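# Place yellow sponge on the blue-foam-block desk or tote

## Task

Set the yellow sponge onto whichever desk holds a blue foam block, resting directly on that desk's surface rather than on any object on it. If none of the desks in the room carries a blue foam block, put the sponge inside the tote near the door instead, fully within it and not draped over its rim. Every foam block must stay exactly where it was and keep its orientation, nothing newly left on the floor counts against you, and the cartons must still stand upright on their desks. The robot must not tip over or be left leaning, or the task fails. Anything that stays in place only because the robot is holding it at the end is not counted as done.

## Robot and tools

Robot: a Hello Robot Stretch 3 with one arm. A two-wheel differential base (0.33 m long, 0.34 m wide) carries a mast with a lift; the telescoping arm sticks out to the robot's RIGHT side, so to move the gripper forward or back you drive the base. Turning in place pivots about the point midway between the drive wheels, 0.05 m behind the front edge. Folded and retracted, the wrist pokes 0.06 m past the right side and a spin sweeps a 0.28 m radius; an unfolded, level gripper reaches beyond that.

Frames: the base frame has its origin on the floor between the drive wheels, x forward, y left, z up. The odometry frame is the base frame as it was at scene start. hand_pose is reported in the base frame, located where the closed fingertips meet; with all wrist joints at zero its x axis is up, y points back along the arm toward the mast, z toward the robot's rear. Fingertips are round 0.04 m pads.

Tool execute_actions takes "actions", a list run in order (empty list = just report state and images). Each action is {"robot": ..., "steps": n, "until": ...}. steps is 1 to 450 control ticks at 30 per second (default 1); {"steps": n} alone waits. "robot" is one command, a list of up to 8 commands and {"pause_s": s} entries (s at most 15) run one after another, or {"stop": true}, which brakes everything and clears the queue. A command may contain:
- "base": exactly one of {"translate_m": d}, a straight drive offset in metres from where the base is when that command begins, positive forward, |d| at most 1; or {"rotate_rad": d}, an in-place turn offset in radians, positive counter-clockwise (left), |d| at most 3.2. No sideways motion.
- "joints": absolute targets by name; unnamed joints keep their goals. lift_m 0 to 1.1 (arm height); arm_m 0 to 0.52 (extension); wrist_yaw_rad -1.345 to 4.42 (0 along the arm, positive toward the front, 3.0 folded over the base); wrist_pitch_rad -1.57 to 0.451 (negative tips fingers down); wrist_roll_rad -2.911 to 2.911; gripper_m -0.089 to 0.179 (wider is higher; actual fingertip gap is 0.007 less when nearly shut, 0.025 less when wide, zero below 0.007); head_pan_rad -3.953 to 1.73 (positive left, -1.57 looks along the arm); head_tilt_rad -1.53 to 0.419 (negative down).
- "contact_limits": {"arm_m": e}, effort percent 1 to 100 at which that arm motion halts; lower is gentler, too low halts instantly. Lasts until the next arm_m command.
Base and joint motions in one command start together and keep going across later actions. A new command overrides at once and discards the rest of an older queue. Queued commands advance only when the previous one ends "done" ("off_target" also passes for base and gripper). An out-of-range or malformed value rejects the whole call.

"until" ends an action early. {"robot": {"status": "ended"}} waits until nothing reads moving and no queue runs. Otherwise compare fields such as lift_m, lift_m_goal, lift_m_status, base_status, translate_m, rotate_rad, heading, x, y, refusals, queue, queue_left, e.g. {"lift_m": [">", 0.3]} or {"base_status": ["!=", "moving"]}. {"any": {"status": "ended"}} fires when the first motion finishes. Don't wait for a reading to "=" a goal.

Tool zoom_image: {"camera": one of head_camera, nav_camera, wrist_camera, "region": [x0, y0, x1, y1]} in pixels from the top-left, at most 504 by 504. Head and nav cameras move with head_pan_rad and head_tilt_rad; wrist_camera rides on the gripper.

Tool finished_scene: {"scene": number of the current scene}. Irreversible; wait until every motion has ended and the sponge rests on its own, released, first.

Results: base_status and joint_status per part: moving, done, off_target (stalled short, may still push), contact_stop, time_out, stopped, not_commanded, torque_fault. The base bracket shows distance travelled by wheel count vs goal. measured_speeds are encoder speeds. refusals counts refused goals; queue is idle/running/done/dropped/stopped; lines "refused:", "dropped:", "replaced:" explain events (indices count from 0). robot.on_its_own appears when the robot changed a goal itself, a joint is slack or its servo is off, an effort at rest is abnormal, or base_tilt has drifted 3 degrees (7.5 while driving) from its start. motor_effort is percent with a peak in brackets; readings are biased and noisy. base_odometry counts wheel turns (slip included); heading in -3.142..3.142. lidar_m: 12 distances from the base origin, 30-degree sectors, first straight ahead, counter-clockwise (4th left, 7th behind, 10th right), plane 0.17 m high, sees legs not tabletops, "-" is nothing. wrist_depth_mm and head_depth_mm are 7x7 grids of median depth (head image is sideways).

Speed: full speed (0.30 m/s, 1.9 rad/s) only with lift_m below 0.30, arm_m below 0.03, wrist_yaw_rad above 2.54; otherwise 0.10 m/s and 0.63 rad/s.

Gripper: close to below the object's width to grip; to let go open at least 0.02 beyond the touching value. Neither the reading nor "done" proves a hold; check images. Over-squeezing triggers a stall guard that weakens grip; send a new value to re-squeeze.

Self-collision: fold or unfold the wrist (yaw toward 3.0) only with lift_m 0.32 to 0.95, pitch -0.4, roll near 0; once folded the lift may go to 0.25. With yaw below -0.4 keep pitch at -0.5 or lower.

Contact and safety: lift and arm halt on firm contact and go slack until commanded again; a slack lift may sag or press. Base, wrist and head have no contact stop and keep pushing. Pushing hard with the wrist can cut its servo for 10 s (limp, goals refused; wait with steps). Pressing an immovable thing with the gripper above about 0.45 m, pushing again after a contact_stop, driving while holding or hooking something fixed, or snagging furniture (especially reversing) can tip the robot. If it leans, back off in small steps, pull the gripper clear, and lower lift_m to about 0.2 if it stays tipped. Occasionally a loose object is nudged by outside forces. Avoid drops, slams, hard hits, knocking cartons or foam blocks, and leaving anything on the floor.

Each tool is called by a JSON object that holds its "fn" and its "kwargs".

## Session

{"fn": "execute_actions", "kwargs": {"actions": [{"robot":{"joints":{"head_pan_rad":-0.8,"head_tilt_rad":-0.5}},"steps":450,"until":{"robot":{"status":"ended"}}}]}}

Scene clock: 1.00 s.
robot.base_odometry: x=+0.000 y=+0.000 heading=+0.000 (m, m, rad; robot's odometry frame)
robot.turned_by_wheels: +0.000 (rad since the last result)
robot.turned_by_imu: +0.000 (rad since the last result)
robot.base_tilt: forward=+0.6 right=-0.7 (deg)
robot.lidar_m: 2.45 2.36 2.70 1.66 1.36 1.37 2.10 1.49 1.74 2.03 1.92 1.70
robot.head_depth_mm: 1627 1758 1906 2097 2060 1644 1359 / 1666 1792 1953 2140 2063 1646 1363 / 1693 1814 1994 2192 1965 1638 1374 / 1692 1866 2036 2238 2088 1651 1374 / 1652 1822 1923 2162 2042 1669 1382 / 1734 1837 2002 2275 2110 1655 1384 / 1758 1866 2038 2325 2133 1682 1405
robot.base_status: not_commanded
robot.joint_positions: lift_m=+0.575 arm_m=-0.001 wrist_yaw_rad=+2.800 wrist_pitch_rad=-0.569 wrist_roll_rad=-0.008 gripper_m=+0.037 head_pan_rad=-0.793 head_tilt_rad=-0.493
robot.joint_goals: lift_m=+0.575 arm_m=-0.001 wrist_yaw_rad=+2.800 wrist_pitch_rad=-0.569 wrist_roll_rad=-0.008 gripper_m=+0.037 head_pan_rad=-0.800 head_tilt_rad=-0.500
robot.joint_status: lift_m=not_commanded arm_m=not_commanded wrist_yaw_rad=not_commanded wrist_pitch_rad=not_commanded wrist_roll_rad=not_commanded gripper_m=not_commanded head_pan_rad=done head_tilt_rad=done
robot.measured_speeds: translate_m=+0.000 rotate_rad=+0.000 lift_m=+0.000 arm_m=+0.000 wrist_yaw_rad=+0.000 wrist_pitch_rad=+0.000 wrist_roll_rad=+0.000 head_pan_rad=+0.000 head_tilt_rad=+0.000
robot: refusals=0 queue=done queue_left=0
robot.motor_effort: left_wheel=-1(0) right_wheel=-1(0) lift_m=+41(41) arm_m=+0(0) wrist_yaw_rad=-1(0) wrist_pitch_rad=+4(4) wrist_roll_rad=+0(0) gripper_m=+0(0) head_pan_rad=-4(41) head_tilt_rad=-4(38) (%)
robot.hand_pose: x=+0.0467 y=+0.0470 z=+0.5550 quat_wxyz=(+0.311, +0.700, +0.082, +0.638) (m; robot's base frame)
robot.wrist_depth_mm: - - - - - - - / - - - - - - - / - - - - - - - / - 951 964 974 - 994 - / 802 - 840 817 849 852 851 / 715 705 703 737 722 735 740 / 637 635 - 658 638 657 669
pictures: head_camera (sideways: a quarter turn clockwise sets it upright), nav_camera (sideways: a quarter turn counterclockwise sets it upright), wrist_camera
Images, in order (width x height): head_camera 896x504, nav_camera 672x504, wrist_camera 644x364.

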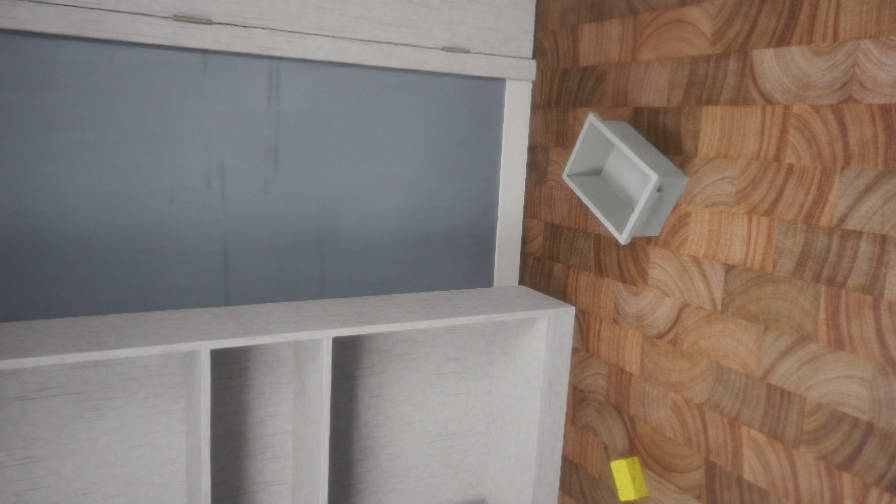

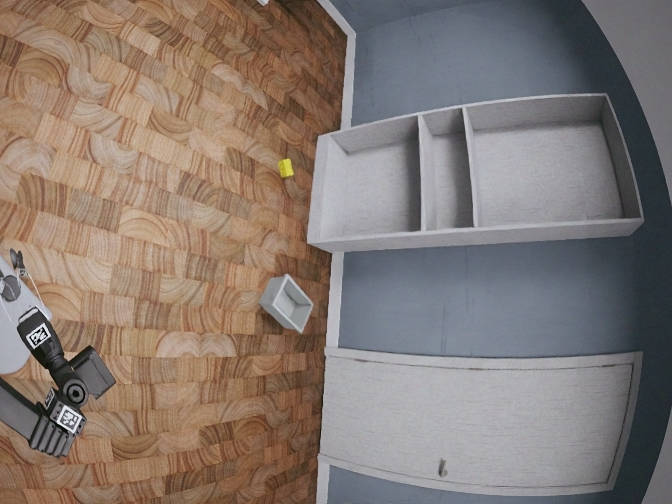

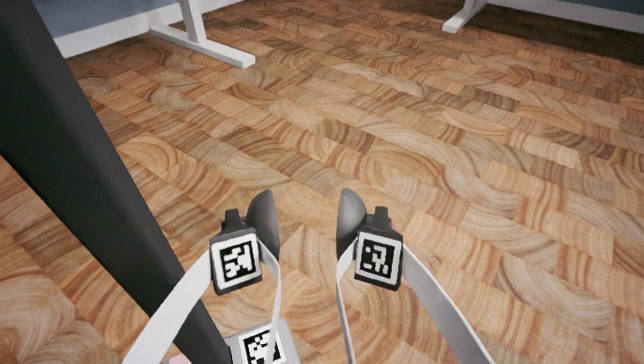

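{"fn": "execute_actions", "kwargs": {"actions": [{"robot":[{"joints":{"lift_m":0.25,"wrist_pitch_rad":-0.4,"head_pan_rad":0.9,"head_tilt_rad":-0.3}}],"steps":450,"until":{"robot":{"status":"ended"}}}]}}

{"fn": "execute_actions", "kwargs": {"actions": [{"robot":[{"base":{"translate_m":0.7},"joints":{"head_pan_rad":-3.3,"head_tilt_rad":-0.3}},{"base":{"translate_m":0.7}}],"steps":450,"until":{"robot":{"status":"ended"}}}]}}

{"fn": "execute_actions", "kwargs": {"actions": [{"robot":[{"joints":{"lift_m":0.5,"head_pan_rad":-1.57,"head_tilt_rad":-1.0}},{"joints":{"wrist_yaw_rad":0,"gripper_m":0.179}},{"joints":{"wrist_pitch_rad":-1.5,"arm_m":0.3,"lift_m":0.35}}],"steps":450,"until":{"robot":{"status":"ended"}}}]}}

Scene clock: 5.93 s.
robot.base_odometry: x=+0.000 y=+0.000 heading=+0.000 (m, m, rad; robot's odometry frame)
robot.turned_by_wheels: +0.000 (rad since the last result)
robot.turned_by_imu: +0.000 (rad since the last result)
robot.base_tilt: forward=+0.5 right=-0.7 (deg)
robot.lidar_m: 2.45 2.35 2.71 1.66 1.36 1.37 2.09 1.49 1.74 2.03 1.92 1.71
robot.head_depth_mm: 2364 2541 2618 2799 2715 2016 1570 / 2432 2576 2744 2864 2751 2002 1591 / 2540 2649 2863 2582 2665 2040 1588 / 2616 2725 2849 3033 2790 2033 1614 / 2709 2804 3000 3193 2855 2040 1618 / 2735 2916 3128 3296 2869 2081 1621 / 2849 3016 3137 3088 2891 2091 1620
robot.base_status: not_commanded
robot.joint_positions: lift_m=+0.250 arm_m=-0.001 wrist_yaw_rad=+2.800 wrist_pitch_rad=-0.420 wrist_roll_rad=-0.008 gripper_m=+0.037 head_pan_rad=+0.893 head_tilt_rad=-0.310
robot.joint_goals: lift_m=+0.250 arm_m=-0.001 wrist_yaw_rad=+2.800 wrist_pitch_rad=-0.400 wrist_roll_rad=-0.008 gripper_m=+0.037 head_pan_rad=+0.900 head_tilt_rad=-0.300
robot.joint_status: lift_m=done arm_m=not_commanded wrist_yaw_rad=not_commanded wrist_pitch_rad=done wrist_roll_rad=not_commanded gripper_m=not_commanded head_pan_rad=done head_tilt_rad=done
robot.measured_speeds: translate_m=+0.000 rotate_rad=+0.000 lift_m=+0.000 arm_m=+0.000 wrist_yaw_rad=+0.000 wrist_pitch_rad=+0.000 wrist_roll_rad=+0.000 head_pan_rad=+0.000 head_tilt_rad=+0.000
robot: refusals=0 queue=done queue_left=0
robot.motor_effort: left_wheel=+0(0) right_wheel=-1(1) lift_m=+36(43) arm_m=+0(0) wrist_yaw_rad=+0(1) wrist_pitch_rad=+7(7) wrist_roll_rad=+0(0) gripper_m=+0(0) head_pan_rad=+3(46) head_tilt_rad=+6(25) (%)
robot.hand_pose: x=+0.0538 y=+0.0671 z=+0.2625 quat_wxyz=(+0.263, +0.704, +0.029, +0.660) (m; robot's base frame)
robot.wrist_depth_mm: - - - - - - - / - - - - - - - / - 801 819 795 833 835 826 / - 613 632 636 638 648 644 / - 513 526 521 524 528 521 / 435 - - 431 430 445 448 / - - - 380 380 385 386
pictures: head_camera (sideways: a quarter turn clockwise sets it upright), nav_camera (sideways: a quarter turn counterclockwise sets it upright), wrist_camera
Images, in order (width x height): head_camera 896x504, nav_camera 672x504, wrist_camera 644x364.

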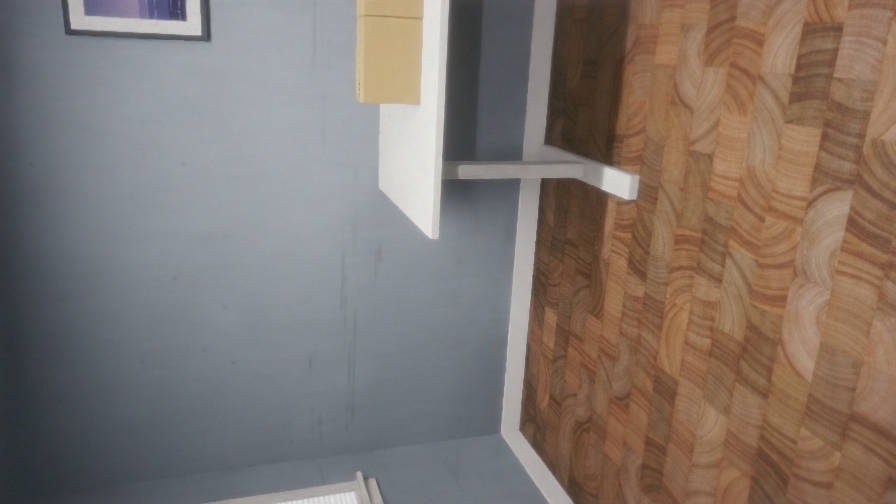

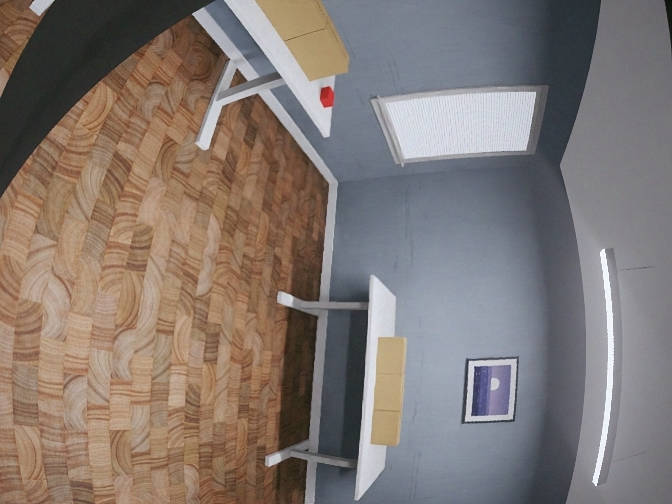

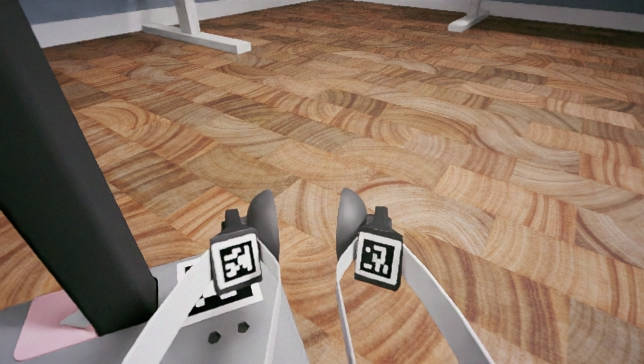

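Scene clock: 14.20 s.
robot.base_odometry: x=+1.400 y=+0.000 heading=+0.000 (m, m, rad; robot's odometry frame)
robot.turned_by_wheels: +0.000 (rad since the last result)
robot.turned_by_imu: +0.008 (rad since the last result)
robot.base_tilt: forward=+0.5 right=-0.7 (deg)
robot.lidar_m: 1.63 1.16 1.64 1.64 2.12 2.52 2.93 2.49 1.77 1.09 0.90 1.23
robot.head_depth_mm: 2667 2734 2812 2925 2688 2013 1578 / 2885 2933 3187 3257 2714 2027 1577 / 3099 3268 3456 3683 2785 2014 1594 / 3392 3658 3872 - 2773 2047 1608 / 3669 3747 3960 - 2822 2069 1618 / 3388 3550 3691 3807 2853 2101 1646 / 3147 3292 3265 3507 2935 2095 1624
robot.base_status: done (translate_m +0.7000 of +0.7000)
robot.joint_positions: lift_m=+0.250 arm_m=-0.001 wrist_yaw_rad=+2.800 wrist_pitch_rad=-0.418 wrist_roll_rad=-0.008 gripper_m=+0.037 head_pan_rad=-3.293 head_tilt_rad=-0.309
robot.joint_goals: lift_m=+0.250 arm_m=-0.001 wrist_yaw_rad=+2.800 wrist_pitch_rad=-0.400 wrist_roll_rad=-0.008 gripper_m=+0.037 head_pan_rad=-3.300 head_tilt_rad=-0.300
robot.joint_status: lift_m=done arm_m=not_commanded wrist_yaw_rad=not_commanded wrist_pitch_rad=done wrist_roll_rad=not_commanded gripper_m=not_commanded head_pan_rad=done head_tilt_rad=done
robot.measured_speeds: translate_m=+0.000 rotate_rad=+0.000 lift_m=+0.000 arm_m=+0.000 wrist_yaw_rad=+0.000 wrist_pitch_rad=+0.000 wrist_roll_rad=+0.000 head_pan_rad=+0.000 head_tilt_rad=+0.000
robot: refusals=0 queue=done queue_left=0
robot.motor_effort: left_wheel=-2(8) right_wheel=+0(6) lift_m=+37(36) arm_m=+0(0) wrist_yaw_rad=+0(1) wrist_pitch_rad=+6(7) wrist_roll_rad=+1(1) gripper_m=+1(1) head_pan_rad=-4(47) head_tilt_rad=+5(7) (%)
robot.hand_pose: x=+0.0539 y=+0.0672 z=+0.2627 quat_wxyz=(+0.262, +0.704, +0.029, +0.660) (m; robot's base frame)
robot.wrist_depth_mm: - - - - - - - / - - - - - - - / - 814 813 822 815 810 830 / - 620 629 626 627 629 643 / - 511 532 512 522 526 531 / 433 - - 435 437 445 444 / - - - 383 381 386 387
pictures: head_camera (sideways: a quarter turn clockwise sets it upright), nav_camera (sideways: a quarter turn counterclockwise sets it upright), wrist_camera
Images, in order (width x height): head_camera 896x504, nav_camera 672x504, wrist_camera 644x364.

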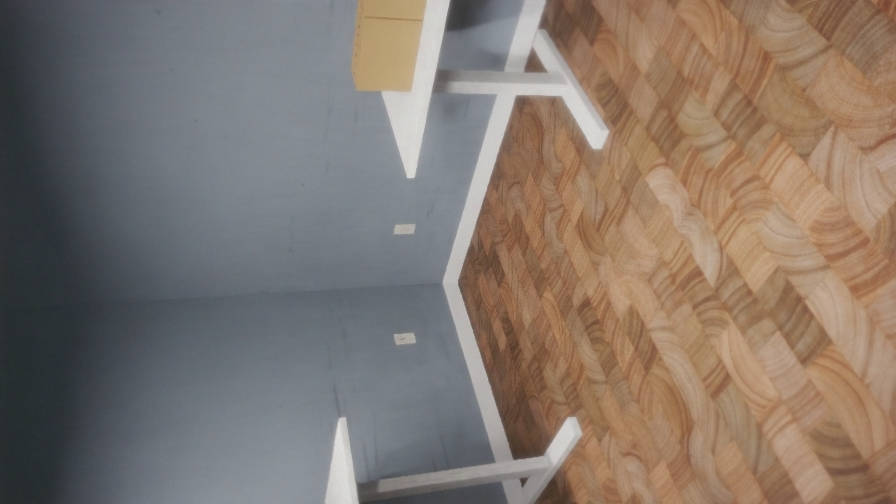

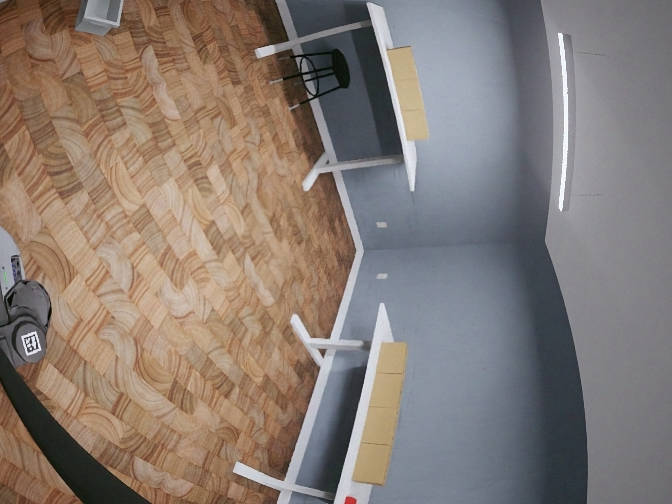

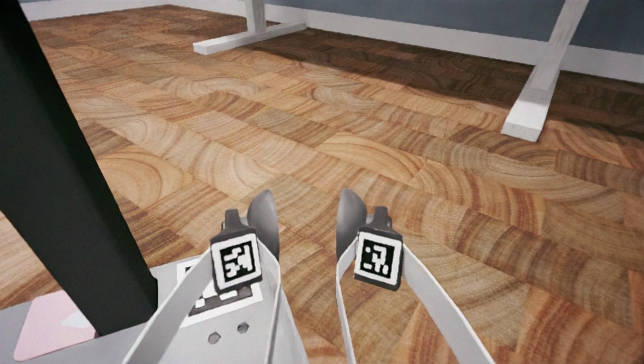

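Scene clock: 22.90 s.
robot.base_odometry: x=+1.400 y=+0.000 heading=+0.000 (m, m, rad; robot's odometry frame)
robot.turned_by_wheels: +0.000 (rad since the last result)
robot.turned_by_imu: -0.001 (rad since the last result)
robot.base_tilt: forward=+0.6 right=-0.7 (deg)
robot.lidar_m: 1.63 1.16 1.64 1.65 2.12 2.52 2.93 2.49 1.77 1.10 0.90 1.23
robot.head_depth_mm: 1779 2007 1687 1548 1370 1240 1131 / 1650 1924 1728 1544 1376 1247 - / 1537 1828 1784 1571 1339 1240 - / 1079 1320 1602 1564 1329 1246 1163 / 1051 1451 1597 1532 1382 1247 1137 / 1000 1365 1575 1484 1384 1251 1141 / 969 1266 1478 1462 1379 1251 1138
robot.base_status: done (translate_m +0.7000 of +0.7000)
robot.joint_positions: lift_m=+0.350 arm_m=+0.300 wrist_yaw_rad=+0.001 wrist_pitch_rad=-1.497 wrist_roll_rad=-0.008 gripper_m=+0.179 head_pan_rad=-1.577 head_tilt_rad=-0.987
robot.joint_goals: lift_m=+0.350 arm_m=+0.300 wrist_yaw_rad=+0.000 wrist_pitch_rad=-1.500 wrist_roll_rad=-0.008 gripper_m=+0.179 head_pan_rad=-1.570 head_tilt_rad=-1.000
robot.joint_status: lift_m=done arm_m=done wrist_yaw_rad=done wrist_pitch_rad=done wrist_roll_rad=not_commanded gripper_m=done head_pan_rad=done head_tilt_rad=done
robot.measured_speeds: translate_m=+0.000 rotate_rad=+0.000 lift_m=+0.000 arm_m=+0.000 wrist_yaw_rad=+0.000 wrist_pitch_rad=+0.000 wrist_roll_rad=+0.000 head_pan_rad=+0.000 head_tilt_rad=+0.000
robot: refusals=0 queue=done queue_left=0
robot.motor_effort: left_wheel=-1(1) right_wheel=+0(1) lift_m=+36(47) arm_m=+3(3) wrist_yaw_rad=-2(4) wrist_pitch_rad=-2(6) wrist_roll_rad=+0(0) gripper_m=+0(85) head_pan_rad=+4(44) head_tilt_rad=-7(48) (%)
robot.hand_pose: x=-0.0216 y=-0.4396 z=+0.2316 quat_wxyz=(+0.521, +0.483, -0.515, -0.479) (m; robot's base frame)
robot.wrist_depth_mm: 350 353 344 368 369 380 382 / 360 366 367 376 383 387 392 / 365 371 380 386 388 393 399 / 373 382 389 390 398 404 413 / 387 394 399 405 414 414 422 / - 405 397 412 421 429 433 / 403 413 410 424 439 441 446
pictures: head_camera (sideways: a quarter turn clockwise sets it upright), nav_camera (sideways: a quarter turn counterclockwise sets it upright), wrist_camera
Images, in order (width x height): head_camera 896x504, nav_camera 672x504, wrist_camera 644x364.

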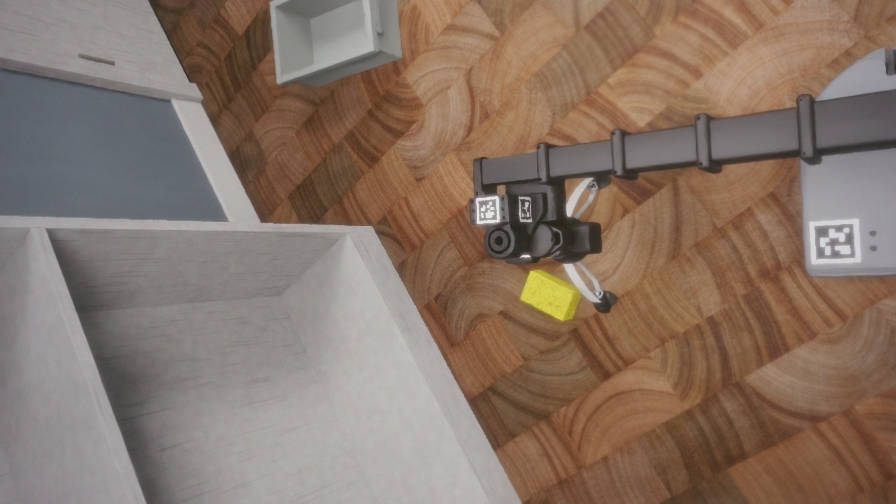

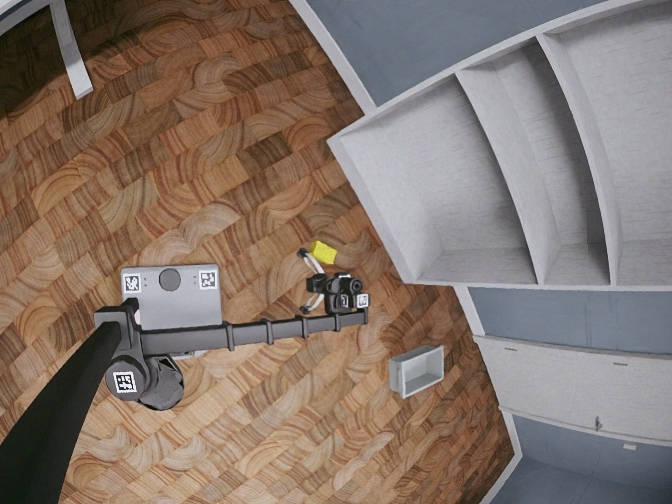

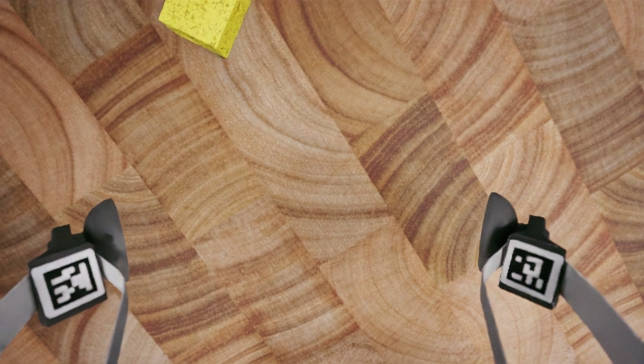

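{"fn": "execute_actions", "kwargs": {"actions": [{"robot":{"base":{"translate_m":0.11},"joints":{"arm_m":0.5,"lift_m":0.25}},"steps":450,"until":{"robot":{"status":"ended"}}}]}}

Scene clock: 26.27 s.
robot.base_odometry: x=+1.510 y=+0.000 heading=+0.000 (m, m, rad; robot's odometry frame)
robot.turned_by_wheels: +0.000 (rad since the last result)
robot.turned_by_imu: +0.000 (rad since the last result)
robot.base_tilt: forward=+0.6 right=-0.7 (deg)
robot.lidar_m: 1.55 1.06 1.54 1.63 2.19 2.62 3.03 2.80 1.68 1.11 0.83 1.17
robot.head_depth_mm: 1715 1973 1734 1537 1370 1248 1128 / 1580 1923 1760 1553 1381 1245 1163 / 1085 1323 1621 1558 1394 1242 - / 1047 1462 1607 1525 1365 1247 1159 / 995 1392 1575 1510 1387 1241 1140 / 968 1297 1521 1487 1385 1254 1134 / 975 1214 1417 1441 1387 1252 1143
robot.base_status: done (translate_m +0.1100 of +0.1100)
robot.joint_positions: lift_m=+0.250 arm_m=+0.500 wrist_yaw_rad=+0.001 wrist_pitch_rad=-1.498 wrist_roll_rad=-0.008 gripper_m=+0.179 head_pan_rad=-1.577 head_tilt_rad=-0.987
robot.joint_goals: lift_m=+0.250 arm_m=+0.500 wrist_yaw_rad=+0.000 wrist_pitch_rad=-1.500 wrist_roll_rad=-0.008 gripper_m=+0.179 head_pan_rad=-1.570 head_tilt_rad=-1.000
robot.joint_status: lift_m=done arm_m=done wrist_yaw_rad=done wrist_pitch_rad=done wrist_roll_rad=not_commanded gripper_m=done head_pan_rad=done head_tilt_rad=done
robot.measured_speeds: translate_m=+0.000 rotate_rad=+0.000 lift_m=+0.000 arm_m=+0.000 wrist_yaw_rad=+0.000 wrist_pitch_rad=+0.000 wrist_roll_rad=+0.000 head_pan_rad=+0.000 head_tilt_rad=+0.000
robot: refusals=0 queue=done queue_left=0
robot.motor_effort: left_wheel=-2(5) right_wheel=+0(5) lift_m=+36(37) arm_m=+3(3) wrist_yaw_rad=-2(2) wrist_pitch_rad=-2(2) wrist_roll_rad=+0(0) gripper_m=+0(1) head_pan_rad=+3(3) head_tilt_rad=-7(7) (%)
robot.hand_pose: x=-0.0216 y=-0.6394 z=+0.1316 quat_wxyz=(+0.520, +0.484, -0.515, -0.479) (m; robot's base frame)
robot.wrist_depth_mm: 260 262 268 271 273 280 281 / 268 270 272 277 281 285 291 / 272 275 280 284 287 293 296 / 278 281 285 247 295 301 306 / 283 291 293 253 300 306 313 / - 298 302 307 312 318 323 / 301 308 308 314 322 326 332
pictures: head_camera (sideways: a quarter turn clockwise sets it upright), nav_camera (sideways: a quarter turn counterclockwise sets it upright), wrist_camera
Images, in order (width x height): head_camera 896x504, nav_camera 672x504, wrist_camera 644x364.

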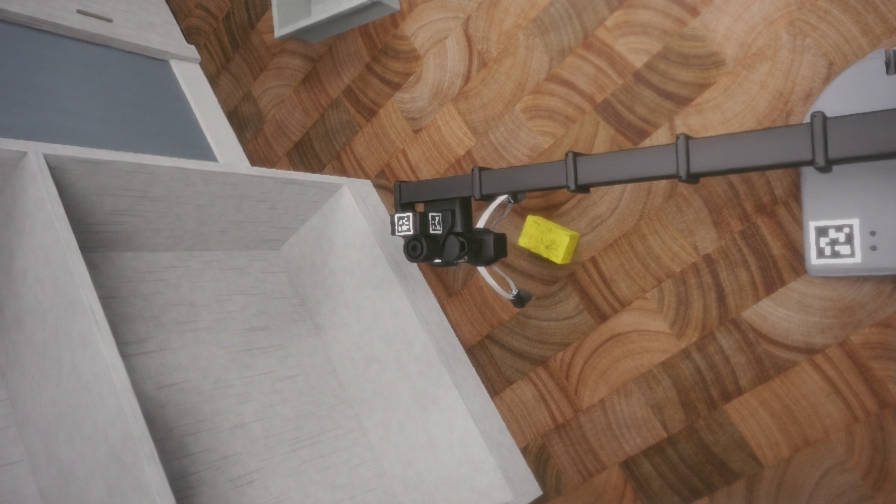

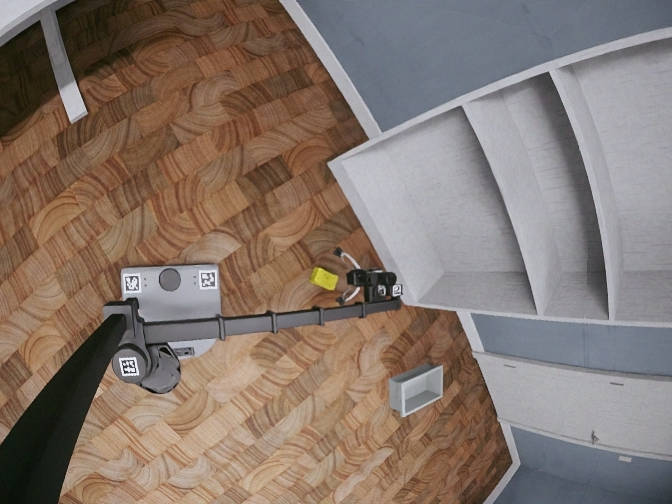

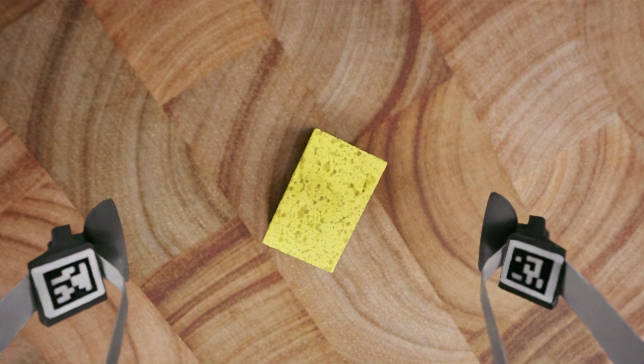

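{"fn": "execute_actions", "kwargs": {"actions": [{"robot":{"base":{"translate_m":-0.01},"joints":{"arm_m":0.505,"lift_m":0.19,"wrist_roll_rad":0.44}},"steps":450,"until":{"robot":{"status":"ended"}}}]}}

Scene clock: 30.23 s.
robot.base_odometry: x=+1.500 y=+0.000 heading=+0.000 (m, m, rad; robot's odometry frame)
robot.turned_by_wheels: +0.000 (rad since the last result)
robot.turned_by_imu: +0.000 (rad since the last result)
robot.base_tilt: forward=+0.6 right=-0.7 (deg)
robot.lidar_m: 1.55 1.07 1.55 1.63 2.18 2.61 3.01 2.79 1.70 1.11 0.84 1.17
robot.head_depth_mm: 1742 1952 1723 1554 1377 1237 1127 / 1573 1909 1767 1548 1383 1243 1159 / 1093 1327 1667 1574 1378 1242 - / 1052 1445 1603 1542 1356 1248 1159 / 996 1399 1586 1506 1385 1255 1135 / 967 1301 1530 1477 1383 1255 1139 / 969 1210 1422 1421 1385 1250 1130
robot.base_status: done (translate_m -0.0100 of -0.0100)
robot.joint_positions: lift_m=+0.190 arm_m=+0.505 wrist_yaw_rad=+0.001 wrist_pitch_rad=-1.498 wrist_roll_rad=+0.433 gripper_m=+0.179 head_pan_rad=-1.577 head_tilt_rad=-0.987
robot.joint_goals: lift_m=+0.190 arm_m=+0.505 wrist_yaw_rad=+0.000 wrist_pitch_rad=-1.500 wrist_roll_rad=+0.440 gripper_m=+0.179 head_pan_rad=-1.570 head_tilt_rad=-1.000
robot.joint_status: lift_m=done arm_m=done wrist_yaw_rad=done wrist_pitch_rad=done wrist_roll_rad=done gripper_m=done head_pan_rad=done head_tilt_rad=done
robot.measured_speeds: translate_m=+0.000 rotate_rad=+0.000 lift_m=+0.000 arm_m=+0.000 wrist_yaw_rad=+0.000 wrist_pitch_rad=+0.000 wrist_roll_rad=+0.000 head_pan_rad=+0.000 head_tilt_rad=+0.000
robot: refusals=0 queue=done queue_left=0
robot.motor_effort: left_wheel=-1(6) right_wheel=+1(4) lift_m=+36(37) arm_m=+3(4) wrist_yaw_rad=-2(2) wrist_pitch_rad=-1(1) wrist_roll_rad=+3(3) gripper_m=+0(1) head_pan_rad=+3(3) head_tilt_rad=-7(7) (%)
robot.hand_pose: x=-0.0217 y=-0.6443 z=+0.0715 quat_wxyz=(+0.395, +0.367, -0.616, -0.574) (m; robot's base frame)
robot.wrist_depth_mm: 210 211 212 214 215 216 216 / 213 216 217 219 219 220 223 / 219 221 222 223 226 226 227 / 225 227 227 184 232 233 234 / 231 233 234 188 238 237 240 / - 240 240 194 243 247 247 / 244 245 247 249 250 254 254
pictures: head_camera (sideways: a quarter turn clockwise sets it upright), nav_camera (sideways: a quarter turn counterclockwise sets it upright), wrist_camera
Images, in order (width x height): head_camera 896x504, nav_camera 672x504, wrist_camera 644x364.

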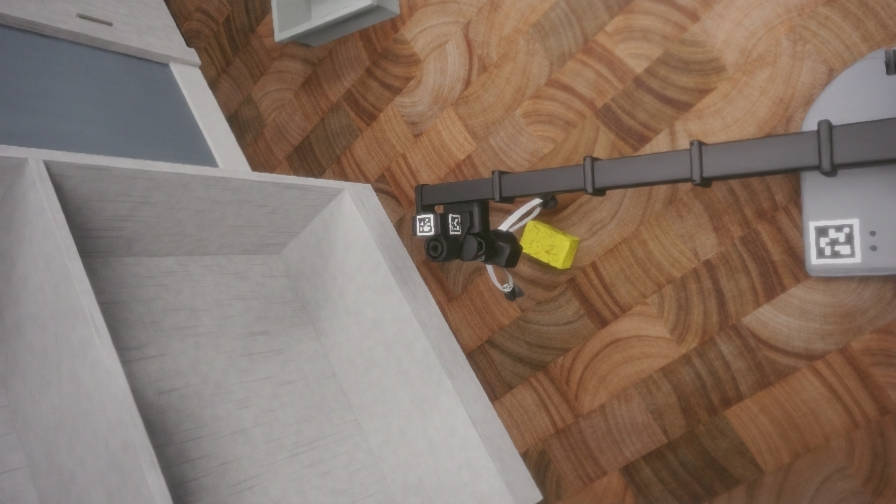

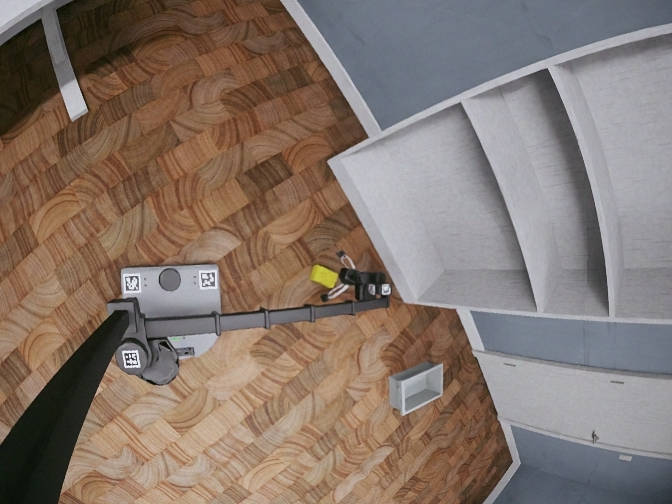

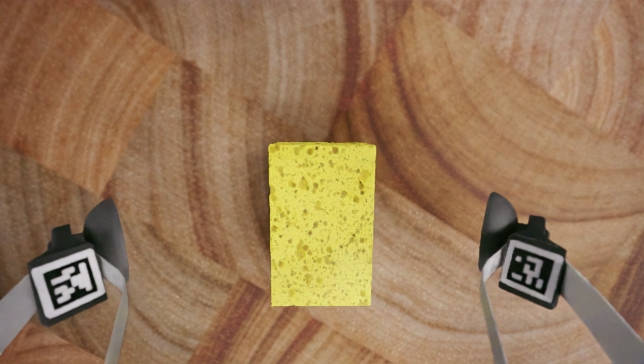

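{"fn": "execute_actions", "kwargs": {"actions": [{"robot":[{"joints":{"lift_m":0.142}},{"joints":{"gripper_m":0.03}},{"joints":{"lift_m":0.3}},{"joints":{"arm_m":0,"lift_m":1.1,"wrist_roll_rad":0,"head_pan_rad":1.3,"head_tilt_rad":-0.4}},{"joints":{"wrist_pitch_rad":-0.9}}],"steps":450,"until":{"robot":{"status":"ended"}}},{"steps":450,"until":{"robot":{"status":"ended"}}}]}}

Scene clock: 45.37 s.
robot.base_odometry: x=+1.500 y=+0.000 heading=+0.000 (m, m, rad; robot's odometry frame)
robot.turned_by_wheels: +0.000 (rad since the last result)
robot.turned_by_imu: -0.001 (rad since the last result)
robot.base_tilt: forward=+0.7 right=-0.7 (deg)
robot.lidar_m: 1.56 1.07 1.55 1.63 2.18 2.62 3.02 2.79 1.69 1.11 0.84 1.17
robot.head_depth_mm: 1377 1476 1577 1015 996 1713 1463 / 1477 1593 1712 1078 1028 1805 1457 / 1590 1706 1837 1165 1132 1804 1459 / 1705 1831 1982 1255 2085 1808 1466 / 1852 1991 2191 1355 1959 1819 1471 / 2041 2234 2440 1533 2413 1785 1472 / 2203 2475 2733 2932 2418 1842 1497
robot.base_status: done (translate_m -0.0100 of -0.0100)
robot.joint_positions: lift_m=+1.100 arm_m=+0.000 wrist_yaw_rad=+0.001 wrist_pitch_rad=-0.914 wrist_roll_rad=+0.005 gripper_m=+0.031 head_pan_rad=+1.293 head_tilt_rad=-0.408
robot.joint_goals: lift_m=+1.100 arm_m=+0.000 wrist_yaw_rad=+0.000 wrist_pitch_rad=-0.900 wrist_roll_rad=+0.000 gripper_m=+0.030 head_pan_rad=+1.300 head_tilt_rad=-0.400
robot.joint_status: lift_m=done arm_m=done wrist_yaw_rad=done wrist_pitch_rad=done wrist_roll_rad=done gripper_m=done head_pan_rad=done head_tilt_rad=done
robot.measured_speeds: translate_m=+0.000 rotate_rad=+0.000 lift_m=+0.000 arm_m=+0.000 wrist_yaw_rad=+0.000 wrist_pitch_rad=+0.000 wrist_roll_rad=+0.000 head_pan_rad=+0.000 head_tilt_rad=+0.000
robot: refusals=0 queue=done queue_left=0
robot.motor_effort: left_wheel=-2(2) right_wheel=+0(1) lift_m=+46(47) arm_m=-3(4) wrist_yaw_rad=-2(2) wrist_pitch_rad=+5(4) wrist_roll_rad=-2(3) gripper_m=-12(85) head_pan_rad=+4(46) head_tilt_rad=+5(40) (%)
robot.hand_pose: x=-0.0214 y=-0.2826 z=+1.0209 quat_wxyz=(+0.633, +0.312, -0.636, -0.313) (m; robot's base frame)
robot.wrist_depth_mm: 584 915 - - - - - / 797 - - - - - - / - - - - - - - / - - - 133 - - - / - - 136 136 - - - / - - 141 141 - - - / - - - 145 - - -
pictures: head_camera (sideways: a quarter turn clockwise sets it upright), nav_camera (sideways: a quarter turn counterclockwise sets it upright), wrist_camera
Images, in order (width x height): head_camera 896x504, nav_camera 672x504, wrist_camera 644x364.

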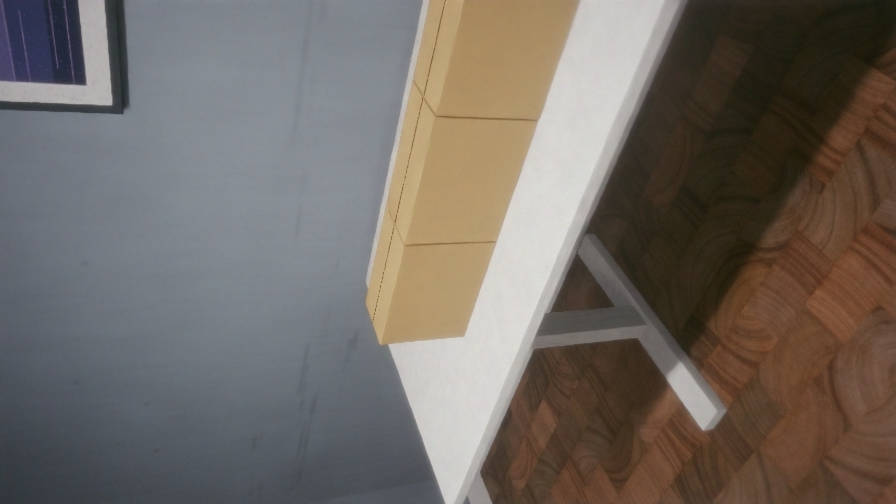

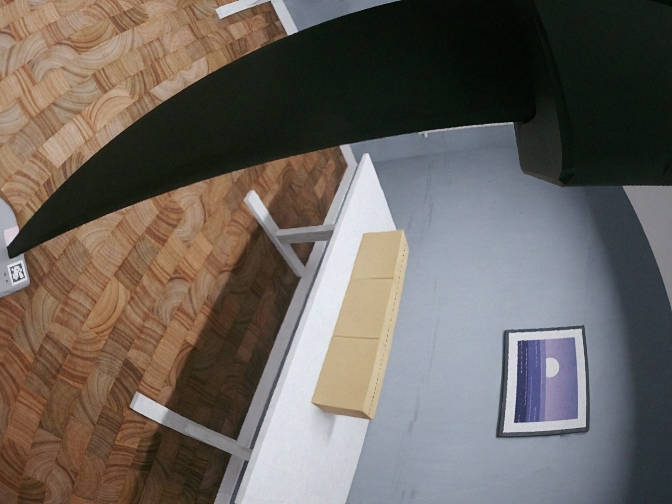

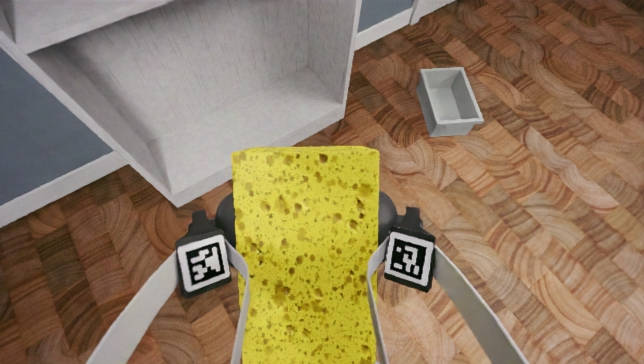

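{"fn": "execute_actions", "kwargs": {"actions": [{"robot":[{"base":{"rotate_rad":2.09},"joints":{"head_pan_rad":-1.2,"head_tilt_rad":-0.7}},{"base":{"translate_m":0.3},"joints":{"arm_m":0.45,"wrist_pitch_rad":-0.8,"wrist_yaw_rad":0.7}}],"steps":450,"until":{"robot":{"status":"ended"}}}]}}

Scene clock: 55.80 s.
robot.base_odometry: x=+1.351 y=+0.260 heading=+2.090 (m, m, rad; robot's odometry frame)
robot.turned_by_wheels: +2.090 (rad since the last result)
robot.turned_by_imu: +2.070 (rad since the last result)
robot.base_tilt: forward=+0.6 right=-0.7 (deg)
robot.lidar_m: 1.89 2.38 2.94 2.58 2.13 1.35 1.14 1.47 1.57 1.09 1.41 1.42
robot.head_depth_mm: 1283 648 908 922 1661 1401 1225 / 1308 1388 935 958 1677 1417 1227 / 1335 1447 964 964 1683 1411 1230 / 1373 1483 1002 994 1697 1413 1236 / 1415 1535 1032 1919 1692 1416 1230 / 1455 1554 1055 1893 1693 1430 1241 / 1495 1599 1095 1697 1689 1440 1237
robot.base_status: done (translate_m +0.3000 of +0.3000)
robot.joint_positions: lift_m=+1.100 arm_m=+0.450 wrist_yaw_rad=+0.698 wrist_pitch_rad=-0.814 wrist_roll_rad=+0.005 gripper_m=+0.031 head_pan_rad=-1.193 head_tilt_rad=-0.691
robot.joint_goals: lift_m=+1.100 arm_m=+0.450 wrist_yaw_rad=+0.700 wrist_pitch_rad=-0.800 wrist_roll_rad=+0.000 gripper_m=+0.030 head_pan_rad=-1.200 head_tilt_rad=-0.700
robot.joint_status: lift_m=done arm_m=done wrist_yaw_rad=done wrist_pitch_rad=done wrist_roll_rad=done gripper_m=done head_pan_rad=done head_tilt_rad=done
robot.measured_speeds: translate_m=+0.000 rotate_rad=+0.000 lift_m=+0.000 arm_m=+0.000 wrist_yaw_rad=+0.000 wrist_pitch_rad=+0.000 wrist_roll_rad=+0.000 head_pan_rad=+0.000 head_tilt_rad=+0.000
robot: refusals=0 queue=done queue_left=0
robot.motor_effort: left_wheel=-3(9) right_wheel=+1(7) lift_m=+46(46) arm_m=+3(2) wrist_yaw_rad=+1(3) wrist_pitch_rad=+5(5) wrist_roll_rad=-2(2) gripper_m=-12(12) head_pan_rad=-4(47) head_tilt_rad=-5(28) (%)
robot.hand_pose: x=+0.0802 y=-0.7162 z=+1.0357 quat_wxyz=(+0.705, +0.485, -0.516, -0.043) (m; robot's base frame)
robot.wrist_depth_mm: 728 481 464 757 766 763 651 / 671 627 436 411 683 682 683 / - 592 568 386 374 597 614 / - 557 515 133 348 536 554 / - - 136 137 401 495 504 / - - 141 141 441 464 456 / - - - 144 418 426 429
pictures: head_camera (sideways: a quarter turn clockwise sets it upright), nav_camera (sideways: a quarter turn counterclockwise sets it upright), wrist_camera
Images, in order (width x height): head_camera 896x504, nav_camera 672x504, wrist_camera 644x364.

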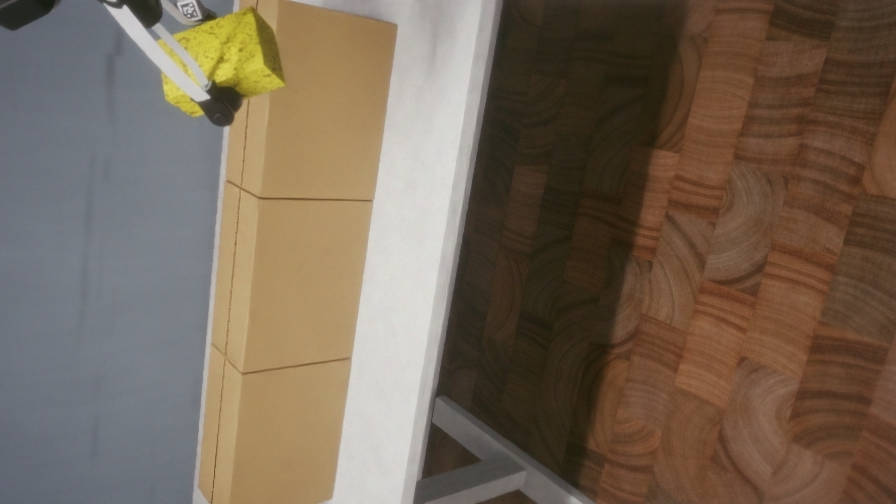

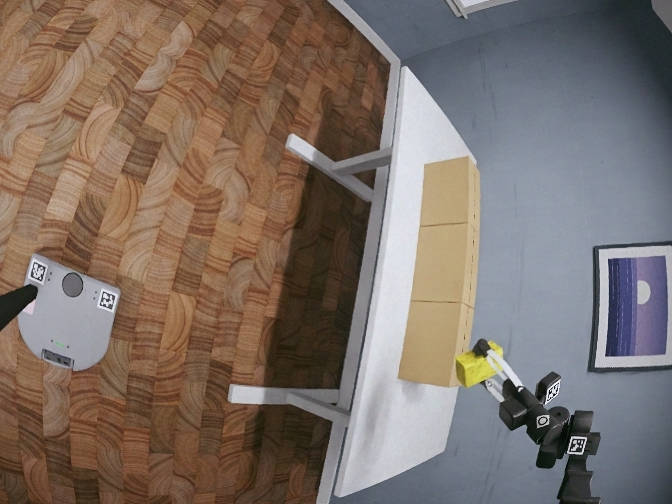

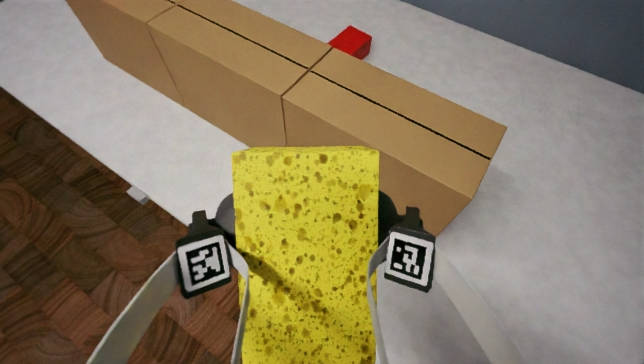

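{"fn": "execute_actions", "kwargs": {"actions": [{"robot":[{"joints":{"arm_m":0.0,"wrist_yaw_rad":0}},{"base":{"rotate_rad":-1.5}},{"base":{"translate_m":0.42}},{"base":{"rotate_rad":1.5}},{"joints":{"arm_m":0.5,"wrist_yaw_rad":1.2,"wrist_pitch_rad":-0.8}}],"steps":450,"until":{"robot":{"status":"ended"}}},{"steps":450,"until":{"robot":{"status":"ended"}}}]}}

Scene clock: 77.87 s.
robot.base_odometry: x=+1.700 y=+0.494 heading=+2.090 (m, m, rad; robot's odometry frame)
robot.turned_by_wheels: +0.000 (rad since the last result)
robot.turned_by_imu: +0.001 (rad since the last result)
robot.base_tilt: forward=+0.6 right=-0.7 (deg)
robot.lidar_m: 2.30 1.98 2.66 3.14 2.17 1.21 1.28 1.49 0.70 1.08 1.10 1.12
robot.head_depth_mm: 908 1004 1084 605 605 614 556 / 926 658 1105 610 624 619 1152 / 951 1056 1134 615 653 621 1182 / 980 1087 1155 622 683 621 1211 / 1003 1131 1183 640 701 627 1228 / 1035 1165 1178 664 717 639 1235 / 1065 1209 1183 677 732 658 1242
robot.base_status: done (rotate_rad +1.4999 of +1.5000)
robot.joint_positions: lift_m=+1.100 arm_m=+0.500 wrist_yaw_rad=+1.198 wrist_pitch_rad=-0.814 wrist_roll_rad=+0.005 gripper_m=+0.031 head_pan_rad=-1.193 head_tilt_rad=-0.691
robot.joint_goals: lift_m=+1.100 arm_m=+0.500 wrist_yaw_rad=+1.200 wrist_pitch_rad=-0.800 wrist_roll_rad=+0.000 gripper_m=+0.030 head_pan_rad=-1.200 head_tilt_rad=-0.700
robot.joint_status: lift_m=done arm_m=done wrist_yaw_rad=done wrist_pitch_rad=done wrist_roll_rad=done gripper_m=done head_pan_rad=done head_tilt_rad=done
robot.measured_speeds: translate_m=+0.000 rotate_rad=+0.000 lift_m=+0.000 arm_m=+0.000 wrist_yaw_rad=+0.000 wrist_pitch_rad=+0.000 wrist_roll_rad=+0.000 head_pan_rad=+0.000 head_tilt_rad=+0.000
robot: refusals=0 queue=done queue_left=0
robot.motor_effort: left_wheel=-3(8) right_wheel=+2(6) lift_m=+45(46) arm_m=+3(5) wrist_yaw_rad=+1(3) wrist_pitch_rad=+5(5) wrist_roll_rad=-2(2) gripper_m=-12(12) head_pan_rad=-4(3) head_tilt_rad=-5(5) (%)
robot.hand_pose: x=+0.1260 y=-0.7026 z=+1.0357 quat_wxyz=(+0.693, +0.598, -0.380, +0.133) (m; robot's base frame)
robot.wrist_depth_mm: 451 755 759 755 581 419 329 / 405 630 679 667 631 443 343 / 357 452 582 591 605 477 364 / 324 351 516 133 541 524 388 / 297 304 136 137 502 506 413 / 273 276 141 141 447 454 440 / 252 256 325 145 418 425 426
pictures: head_camera (sideways: a quarter turn clockwise sets it upright), nav_camera (sideways: a quarter turn counterclockwise sets it upright), wrist_camera
Images, in order (width x height): head_camera 896x504, nav_camera 672x504, wrist_camera 644x364.

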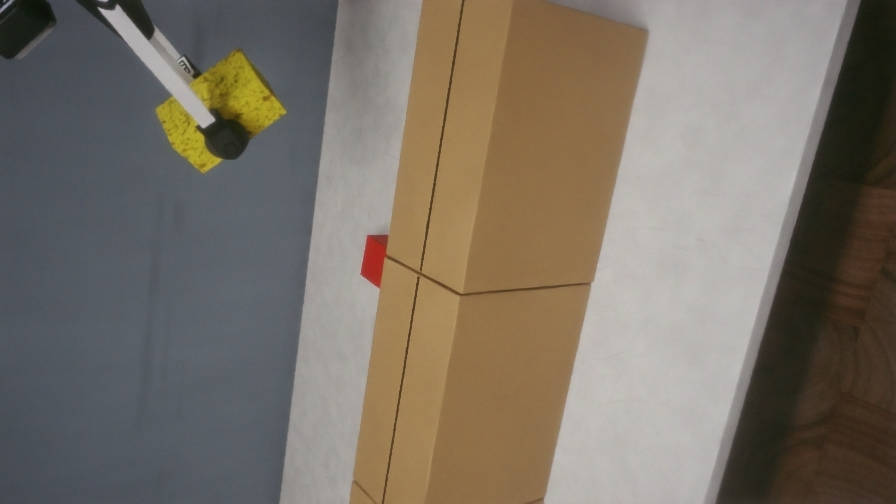

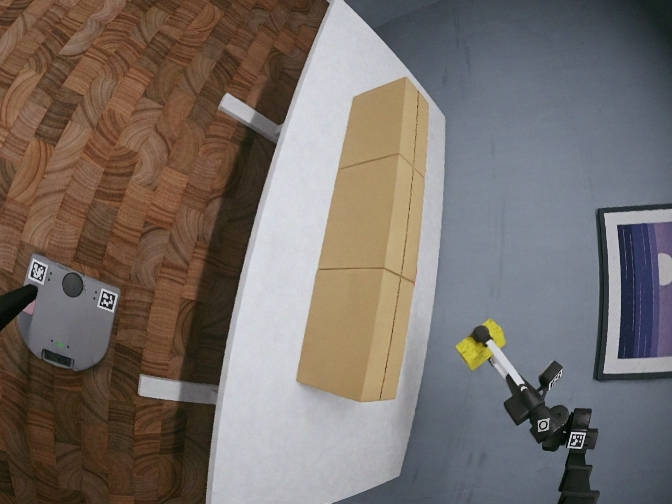

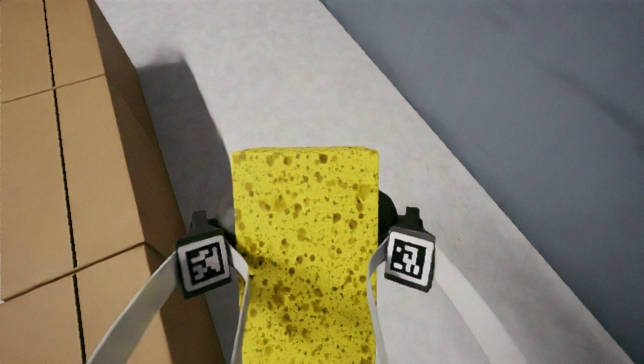

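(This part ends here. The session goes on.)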